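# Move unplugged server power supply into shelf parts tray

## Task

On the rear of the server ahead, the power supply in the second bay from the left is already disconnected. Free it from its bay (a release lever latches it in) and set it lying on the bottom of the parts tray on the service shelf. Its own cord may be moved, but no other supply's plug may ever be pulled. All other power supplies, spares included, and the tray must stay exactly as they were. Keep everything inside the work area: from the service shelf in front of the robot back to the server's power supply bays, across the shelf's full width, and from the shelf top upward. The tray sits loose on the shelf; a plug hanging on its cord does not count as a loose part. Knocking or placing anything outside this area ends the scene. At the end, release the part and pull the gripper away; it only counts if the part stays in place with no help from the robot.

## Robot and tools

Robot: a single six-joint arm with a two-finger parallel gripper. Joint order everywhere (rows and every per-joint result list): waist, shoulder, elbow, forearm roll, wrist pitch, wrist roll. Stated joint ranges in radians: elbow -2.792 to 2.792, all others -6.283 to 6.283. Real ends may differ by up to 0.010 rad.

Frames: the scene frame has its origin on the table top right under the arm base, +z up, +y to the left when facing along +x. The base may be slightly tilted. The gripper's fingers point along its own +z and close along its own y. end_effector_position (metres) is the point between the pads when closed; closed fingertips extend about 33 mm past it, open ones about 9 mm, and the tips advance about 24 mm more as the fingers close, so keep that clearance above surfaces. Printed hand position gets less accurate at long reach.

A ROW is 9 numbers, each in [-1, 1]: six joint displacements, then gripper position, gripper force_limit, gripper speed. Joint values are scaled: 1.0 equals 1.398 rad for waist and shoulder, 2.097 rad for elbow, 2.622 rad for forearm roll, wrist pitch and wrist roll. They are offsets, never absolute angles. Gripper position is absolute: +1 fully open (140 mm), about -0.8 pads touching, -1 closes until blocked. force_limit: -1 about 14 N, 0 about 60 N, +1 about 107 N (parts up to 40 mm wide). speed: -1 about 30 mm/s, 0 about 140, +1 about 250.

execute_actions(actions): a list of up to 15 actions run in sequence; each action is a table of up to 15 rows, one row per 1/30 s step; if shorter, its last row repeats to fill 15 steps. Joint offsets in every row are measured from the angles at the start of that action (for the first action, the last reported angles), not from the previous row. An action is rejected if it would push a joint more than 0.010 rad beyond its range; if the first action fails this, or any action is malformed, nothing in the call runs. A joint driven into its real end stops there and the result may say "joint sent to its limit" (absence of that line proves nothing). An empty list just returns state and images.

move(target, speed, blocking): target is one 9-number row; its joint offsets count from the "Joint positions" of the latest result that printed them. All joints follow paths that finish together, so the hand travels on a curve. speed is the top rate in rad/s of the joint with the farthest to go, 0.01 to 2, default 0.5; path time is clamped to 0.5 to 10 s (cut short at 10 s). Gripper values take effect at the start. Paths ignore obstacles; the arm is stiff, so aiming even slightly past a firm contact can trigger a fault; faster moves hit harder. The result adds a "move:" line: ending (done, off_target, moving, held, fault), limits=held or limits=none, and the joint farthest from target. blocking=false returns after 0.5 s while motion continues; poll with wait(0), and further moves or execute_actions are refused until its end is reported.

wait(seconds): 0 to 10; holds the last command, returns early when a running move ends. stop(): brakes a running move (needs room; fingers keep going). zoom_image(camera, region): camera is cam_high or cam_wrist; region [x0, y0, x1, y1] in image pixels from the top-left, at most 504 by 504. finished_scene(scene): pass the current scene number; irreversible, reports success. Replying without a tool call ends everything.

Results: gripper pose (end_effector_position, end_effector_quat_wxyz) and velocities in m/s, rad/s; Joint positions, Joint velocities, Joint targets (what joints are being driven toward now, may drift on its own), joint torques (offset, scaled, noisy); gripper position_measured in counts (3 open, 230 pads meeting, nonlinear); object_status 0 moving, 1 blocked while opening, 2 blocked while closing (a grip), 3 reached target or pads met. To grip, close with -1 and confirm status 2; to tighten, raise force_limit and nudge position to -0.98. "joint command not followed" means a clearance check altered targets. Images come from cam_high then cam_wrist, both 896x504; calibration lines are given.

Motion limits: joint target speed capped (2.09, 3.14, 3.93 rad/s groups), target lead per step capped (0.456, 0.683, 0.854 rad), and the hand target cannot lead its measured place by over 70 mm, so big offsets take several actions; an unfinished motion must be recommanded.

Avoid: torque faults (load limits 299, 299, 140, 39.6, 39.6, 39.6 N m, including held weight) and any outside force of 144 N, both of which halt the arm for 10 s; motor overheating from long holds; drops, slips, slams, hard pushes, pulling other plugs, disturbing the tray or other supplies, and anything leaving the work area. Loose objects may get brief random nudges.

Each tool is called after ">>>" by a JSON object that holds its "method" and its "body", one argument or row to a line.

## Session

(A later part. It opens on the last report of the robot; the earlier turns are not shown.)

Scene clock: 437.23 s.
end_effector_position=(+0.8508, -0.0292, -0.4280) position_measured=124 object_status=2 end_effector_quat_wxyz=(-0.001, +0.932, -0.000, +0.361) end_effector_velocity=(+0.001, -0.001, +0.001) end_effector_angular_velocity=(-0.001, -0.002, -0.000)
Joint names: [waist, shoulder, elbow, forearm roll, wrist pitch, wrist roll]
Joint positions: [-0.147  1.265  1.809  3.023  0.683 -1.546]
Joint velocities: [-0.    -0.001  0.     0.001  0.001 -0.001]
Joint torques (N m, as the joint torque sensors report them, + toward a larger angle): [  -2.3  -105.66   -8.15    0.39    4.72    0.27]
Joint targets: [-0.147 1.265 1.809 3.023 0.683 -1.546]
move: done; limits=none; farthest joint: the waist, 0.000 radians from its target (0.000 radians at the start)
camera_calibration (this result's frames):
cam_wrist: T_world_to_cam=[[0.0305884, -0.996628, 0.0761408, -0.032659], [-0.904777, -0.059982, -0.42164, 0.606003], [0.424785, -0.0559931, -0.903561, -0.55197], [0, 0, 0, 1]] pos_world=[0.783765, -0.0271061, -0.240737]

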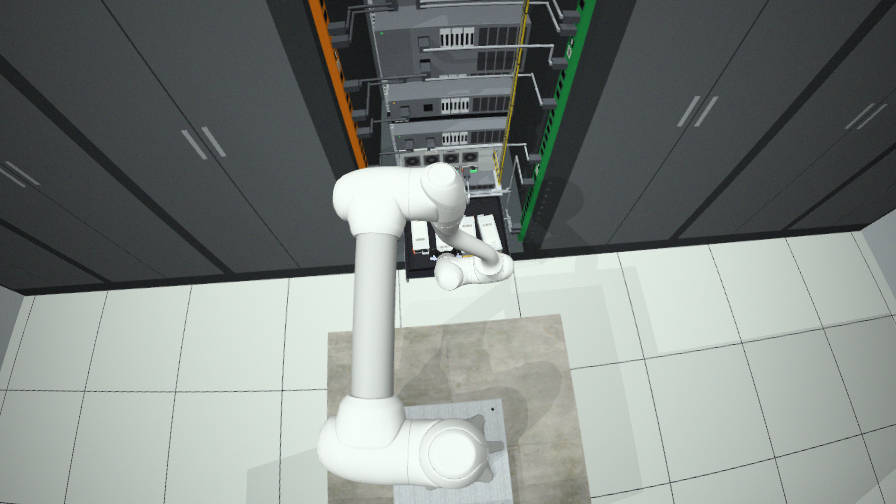

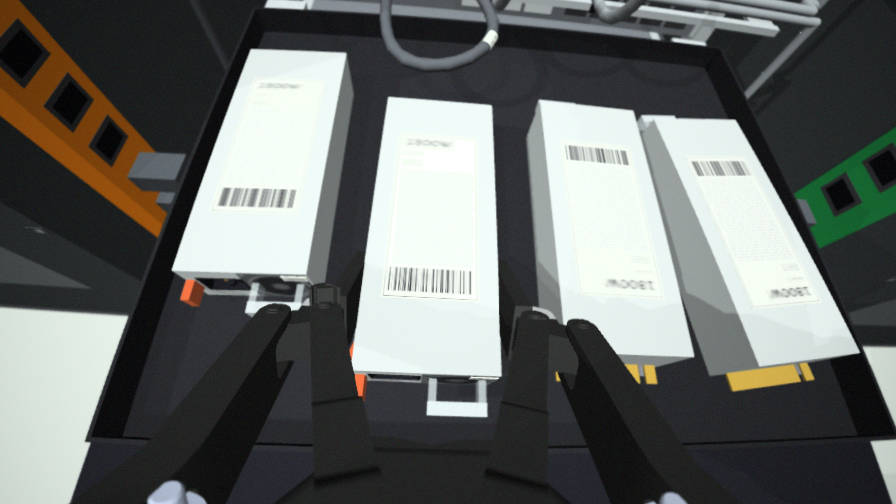

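>>> {"method": "move", "body": {
  "target": [0, 0.0030, -0.00135, 0, 0.00055, 0, -1, 0.8, -0.8],
  "speed": 0.01
}}

Scene clock: 439.67 s.
end_effector_position=(+0.8508, -0.0292, -0.4305) position_measured=124 object_status=2 end_effector_quat_wxyz=(-0.002, +0.932, -0.001, +0.361) end_effector_velocity=(+0.000, +0.000, -0.001) end_effector_angular_velocity=(+0.000, +0.000, +0.001)
Joint names: [waist, shoulder, elbow, forearm roll, wrist pitch, wrist roll]
Joint positions: [-0.147  1.269  1.807  3.023  0.685 -1.546]
Joint velocities: [ 0.001  0.001 -0.001 -0.    -0.001  0.   ]
Joint torques (N m, as the joint torque sensors report them, + toward a larger angle): [  -3.3  -107.64   -8.1     0.18    4.57    0.25]
Joint targets: [-0.147 1.269 1.807 3.023 0.685 -1.546]
move: done; limits=none; farthest joint: the waist, 0.000 radians from its target (0.000 radians at the start)
camera_calibration (this result's frames):
cam_wrist: T_world_to_cam=[[0.0305919, -0.99664, 0.0759821, -0.0325145], [-0.904739, -0.059923, -0.421731, 0.604891], [0.424867, -0.0558424, -0.903532, -0.554291], [0, 0, 0, 1]] pos_world=[0.783763, -0.0271112, -0.243247]

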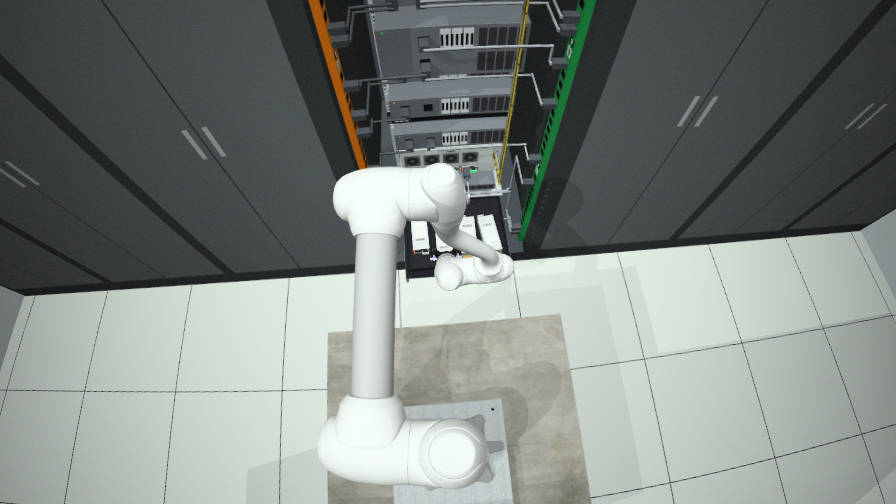

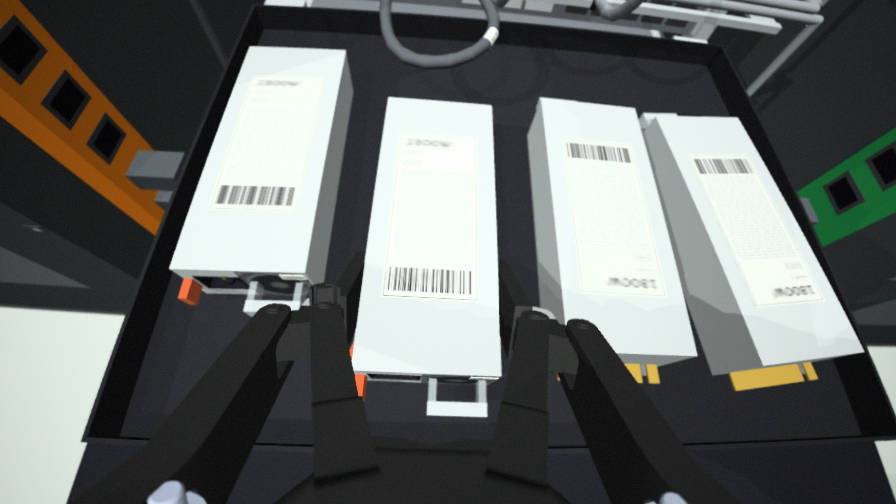

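>>> {"method": "move", "body": {
  "target": [0, 0.0030, -0.00135, 0, 0.0005, 0, -1, 0.8, -0.8],
  "speed": 0.01
}}

Scene clock: 441.97 s.
end_effector_position=(+0.8508, -0.0291, -0.4330) position_measured=124 object_status=2 end_effector_quat_wxyz=(-0.002, +0.932, -0.001, +0.361) end_effector_velocity=(-0.000, -0.001, -0.000) end_effector_angular_velocity=(-0.000, +0.001, -0.000)
Joint names: [waist, shoulder, elbow, forearm roll, wrist pitch, wrist roll]
Joint positions: [-0.147  1.273  1.804  3.023  0.686 -1.546]
Joint velocities: [-0.001  0.    -0.001 -0.    -0.001  0.   ]
Joint torques (N m, as the joint torque sensors report them, + toward a larger angle): [   1.07 -101.27   -7.13    0.22    2.41    0.56]
Joint targets: [-0.147 1.274 1.804 3.023 0.686 -1.546]
move: done; limits=none; farthest joint: the waist, 0.000 radians from its target (0.000 radians at the start)
camera_calibration (this result's frames):
cam_wrist: T_world_to_cam=[[0.0305961, -0.996651, 0.0758268, -0.0323722], [-0.904711, -0.0598647, -0.421798, 0.603801], [0.424925, -0.055696, -0.903513, -0.556582], [0, 0, 0, 1]] pos_world=[0.783762, -0.0271168, -0.245742]

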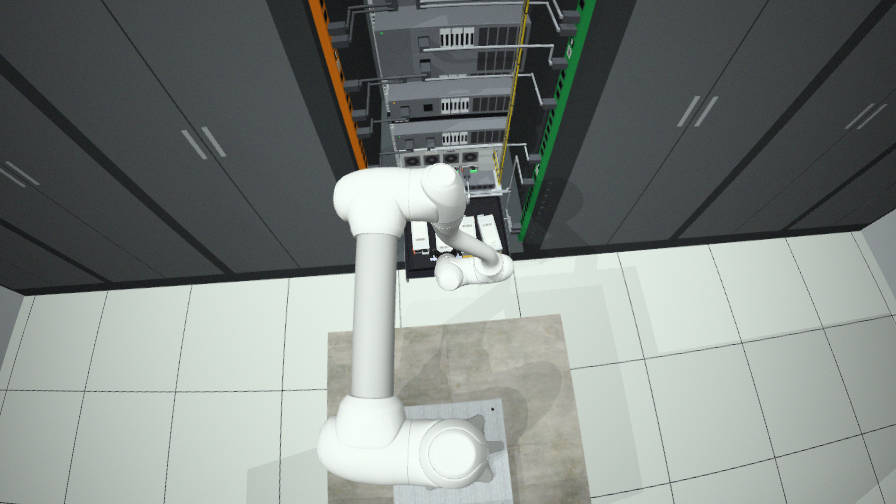

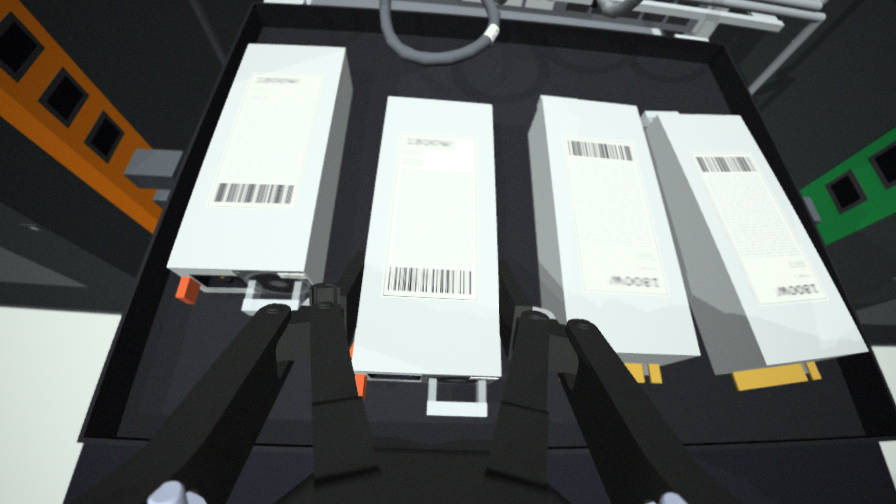

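>>> {"method": "move", "body": {
  "target": [0, 0.0014, -0.0006, 0, 0.0002, 0, -1, 0.8, -0.8],
  "speed": 0.01
}}

Scene clock: 446.27 s.
end_effector_position=(+0.8508, -0.0291, -0.4341) position_measured=124 object_status=2 end_effector_quat_wxyz=(-0.002, +0.932, -0.001, +0.361) end_effector_velocity=(+0.000, +0.001, +0.000) end_effector_angular_velocity=(-0.000, -0.000, +0.001)
Joint names: [waist, shoulder, elbow, forearm roll, wrist pitch, wrist roll]
Joint positions: [-0.147  1.275  1.802  3.023  0.687 -1.546]
Joint velocities: [ 0.001 -0.001  0.    -0.    -0.    -0.   ]
Joint torques (N m, as the joint torque sensors report them, + toward a larger angle): [ -2.41 -45.13 -12.16   0.75  -9.62   0.97]
Joint targets: [-0.147 1.275 1.802 3.023 0.686 -1.546]
move: done; limits=none; farthest joint: the waist, 0.000 radians from its target (0.000 radians at the start)
camera_calibration (this result's frames):
cam_wrist: T_world_to_cam=[[0.0305903, -0.996657, 0.0757577, -0.0323029], [-0.904647, -0.0598387, -0.42194, 0.603252], [0.425063, -0.0556267, -0.903453, -0.557666], [0, 0, 0, 1]] pos_world=[0.783761, -0.0271182, -0.246842]

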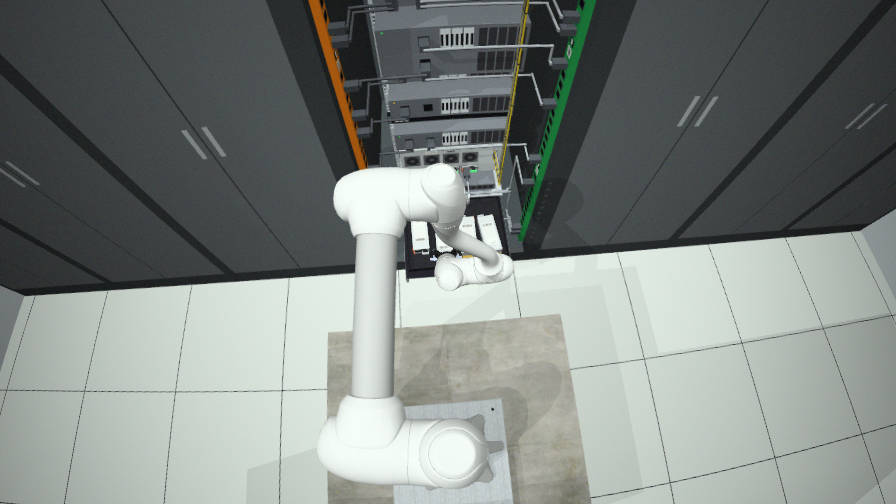

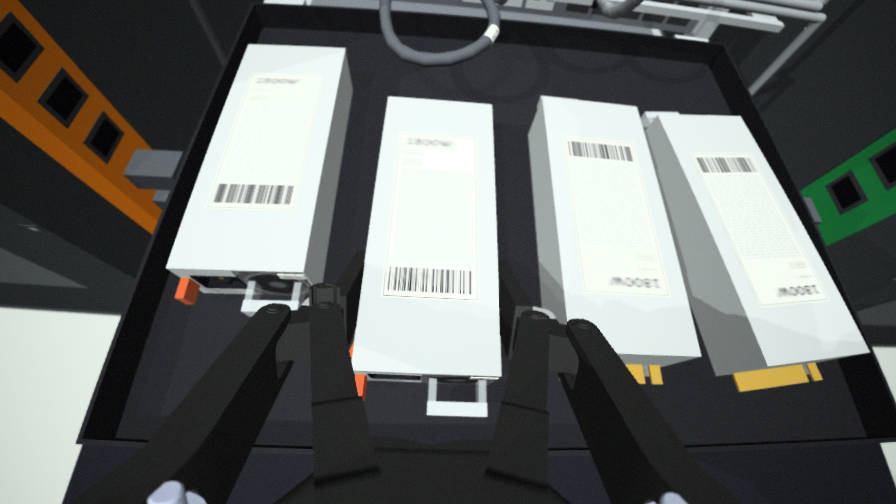

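The arm is now pressing hard on the tray floor, so I'll back off about 1 mm and open the gripper.

>>> {"method": "execute_actions", "body": {
  "actions": [
    [[0, -0.0012, 0.0005, 0, -0.0002, 0, -1, 0.8, -0.8]],
    [[0, 0, 0, 0, 0, 0, 0.25, 0, -0.8]],
    [[0, 0, 0, 0, 0, 0, 0.25, 0, -0.8]]
  ]
}}

Scene clock: 450.80 s.
end_effector_position=(+0.8507, -0.0291, -0.4332) position_measured=98 object_status=3 end_effector_quat_wxyz=(-0.002, +0.932, -0.001, +0.361) end_effector_velocity=(+0.001, -0.001, -0.000) end_effector_angular_velocity=(+0.000, -0.002, -0.001)
Joint names: [waist, shoulder, elbow, forearm roll, wrist pitch, wrist roll]
Joint positions: [-0.147  1.274  1.804  3.023  0.686 -1.546]
Joint velocities: [-0.001  0.001 -0.002  0.001  0.001  0.   ]
Joint torques (N m, as the joint torque sensors report them, + toward a larger angle): [ -0.26 -99.03  -4.45   0.21   1.63   0.36]
Joint targets: [-0.147 1.274 1.804 3.023 0.686 -1.546]
camera_calibration (this result's frames):
cam_wrist: T_world_to_cam=[[0.0306093, -0.996653, 0.0757974, -0.0323642], [-0.90479, -0.0598538, -0.42163, 0.603741], [0.424756, -0.0556749, -0.903594, -0.556605], [0, 0, 0, 1]] pos_world=[0.783671, -0.0271086, -0.245937]

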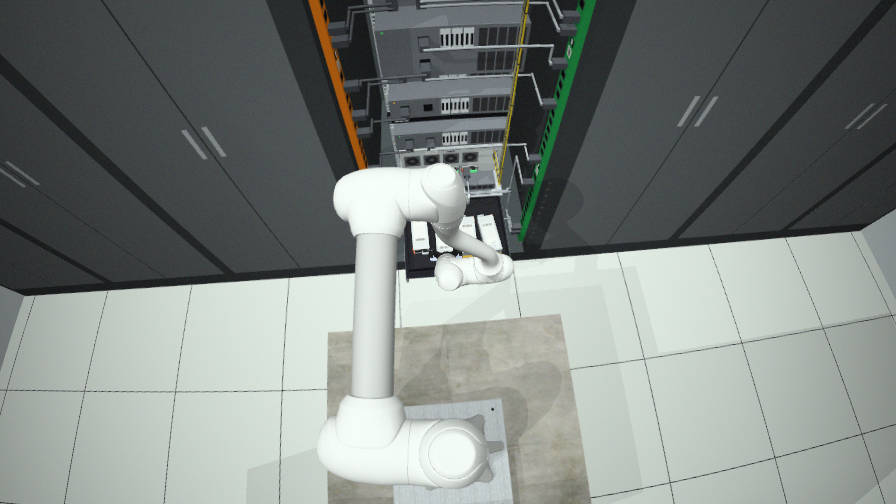

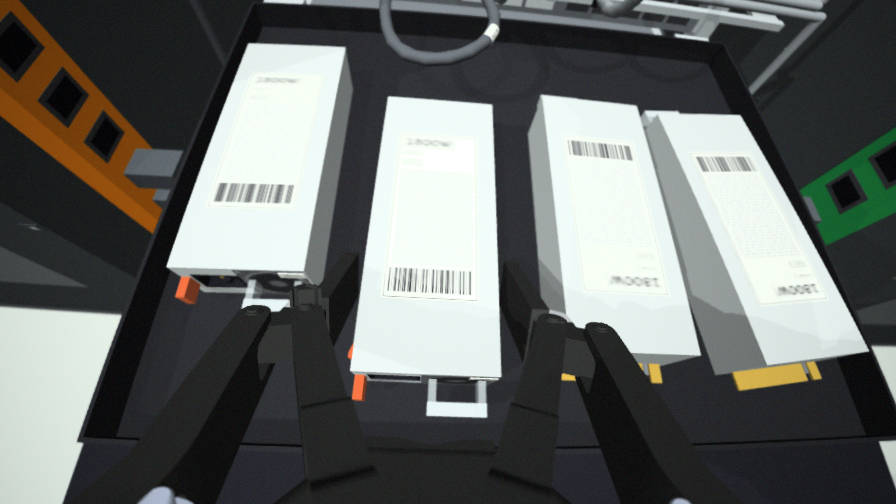

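>>> {"method": "move", "body": {
  "target": [0, -0.246, 0.1078, 0, -0.0442, 0, 0.25, 0, -0.8],
  "speed": 0.4
}}

Scene clock: 456.10 s.
end_effector_position=(+0.8226, -0.0287, -0.2353) position_measured=98 object_status=3 end_effector_quat_wxyz=(+0.005, +0.932, +0.001, +0.362) end_effector_velocity=(+0.002, +0.000, +0.001) end_effector_angular_velocity=(-0.000, -0.003, +0.001)
Joint names: [waist, shoulder, elbow, forearm roll, wrist pitch, wrist roll]
Joint positions: [-0.147  0.93   2.03   3.023  0.57  -1.546]
Joint velocities: [ 0.    -0.001 -0.002 -0.     0.    -0.   ]
Joint torques (N m, as the joint torque sensors report them, + toward a larger angle): [ -0.05 -89.88  -9.39  -0.43   1.32   0.7 ]
Joint targets: [-0.147 0.930 2.030 3.023 0.570 -1.546]
move: done; limits=none; farthest joint: the waist, 0.000 radians from its target (0.000 radians at the start)
camera_calibration (this result's frames):
cam_wrist: T_world_to_cam=[[0.0289673, -0.995553, 0.089641, -0.0414351], [-0.90431, -0.0643102, -0.422003, 0.661225], [0.425891, -0.068839, -0.902152, -0.366819], [0, 0, 0, 1]] pos_world=[0.755378, -0.0239788, -0.0481725]

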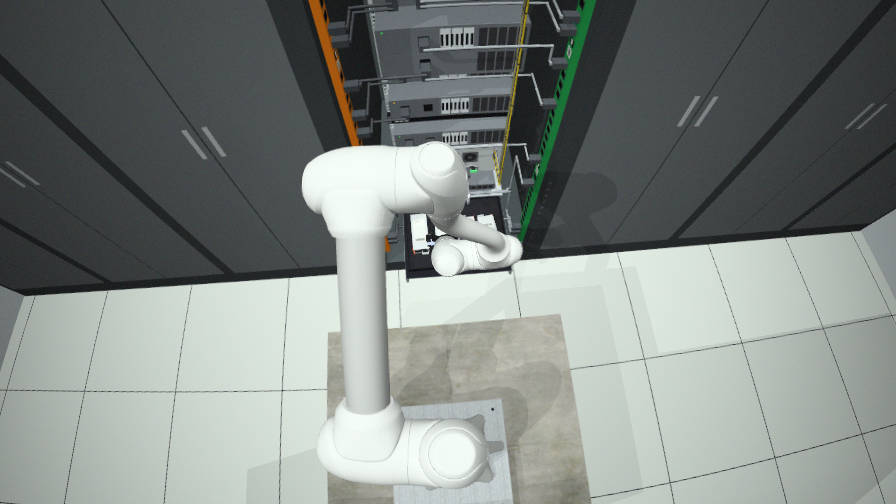

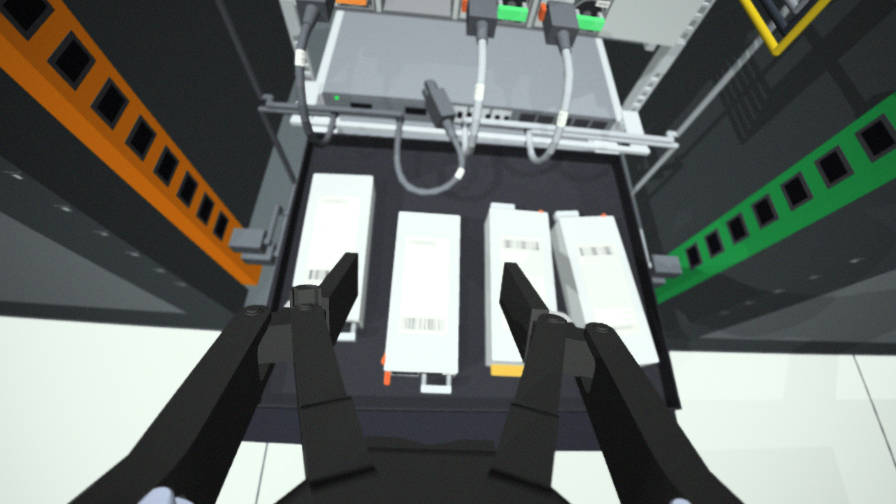

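The power supply is lying on the tray floor, the other plugs are still in, and the gripper is about 20 cm above it.

>>> {"method": "finished_scene", "body": {
  "scene": 2
}}

The scene is finished: the task was done.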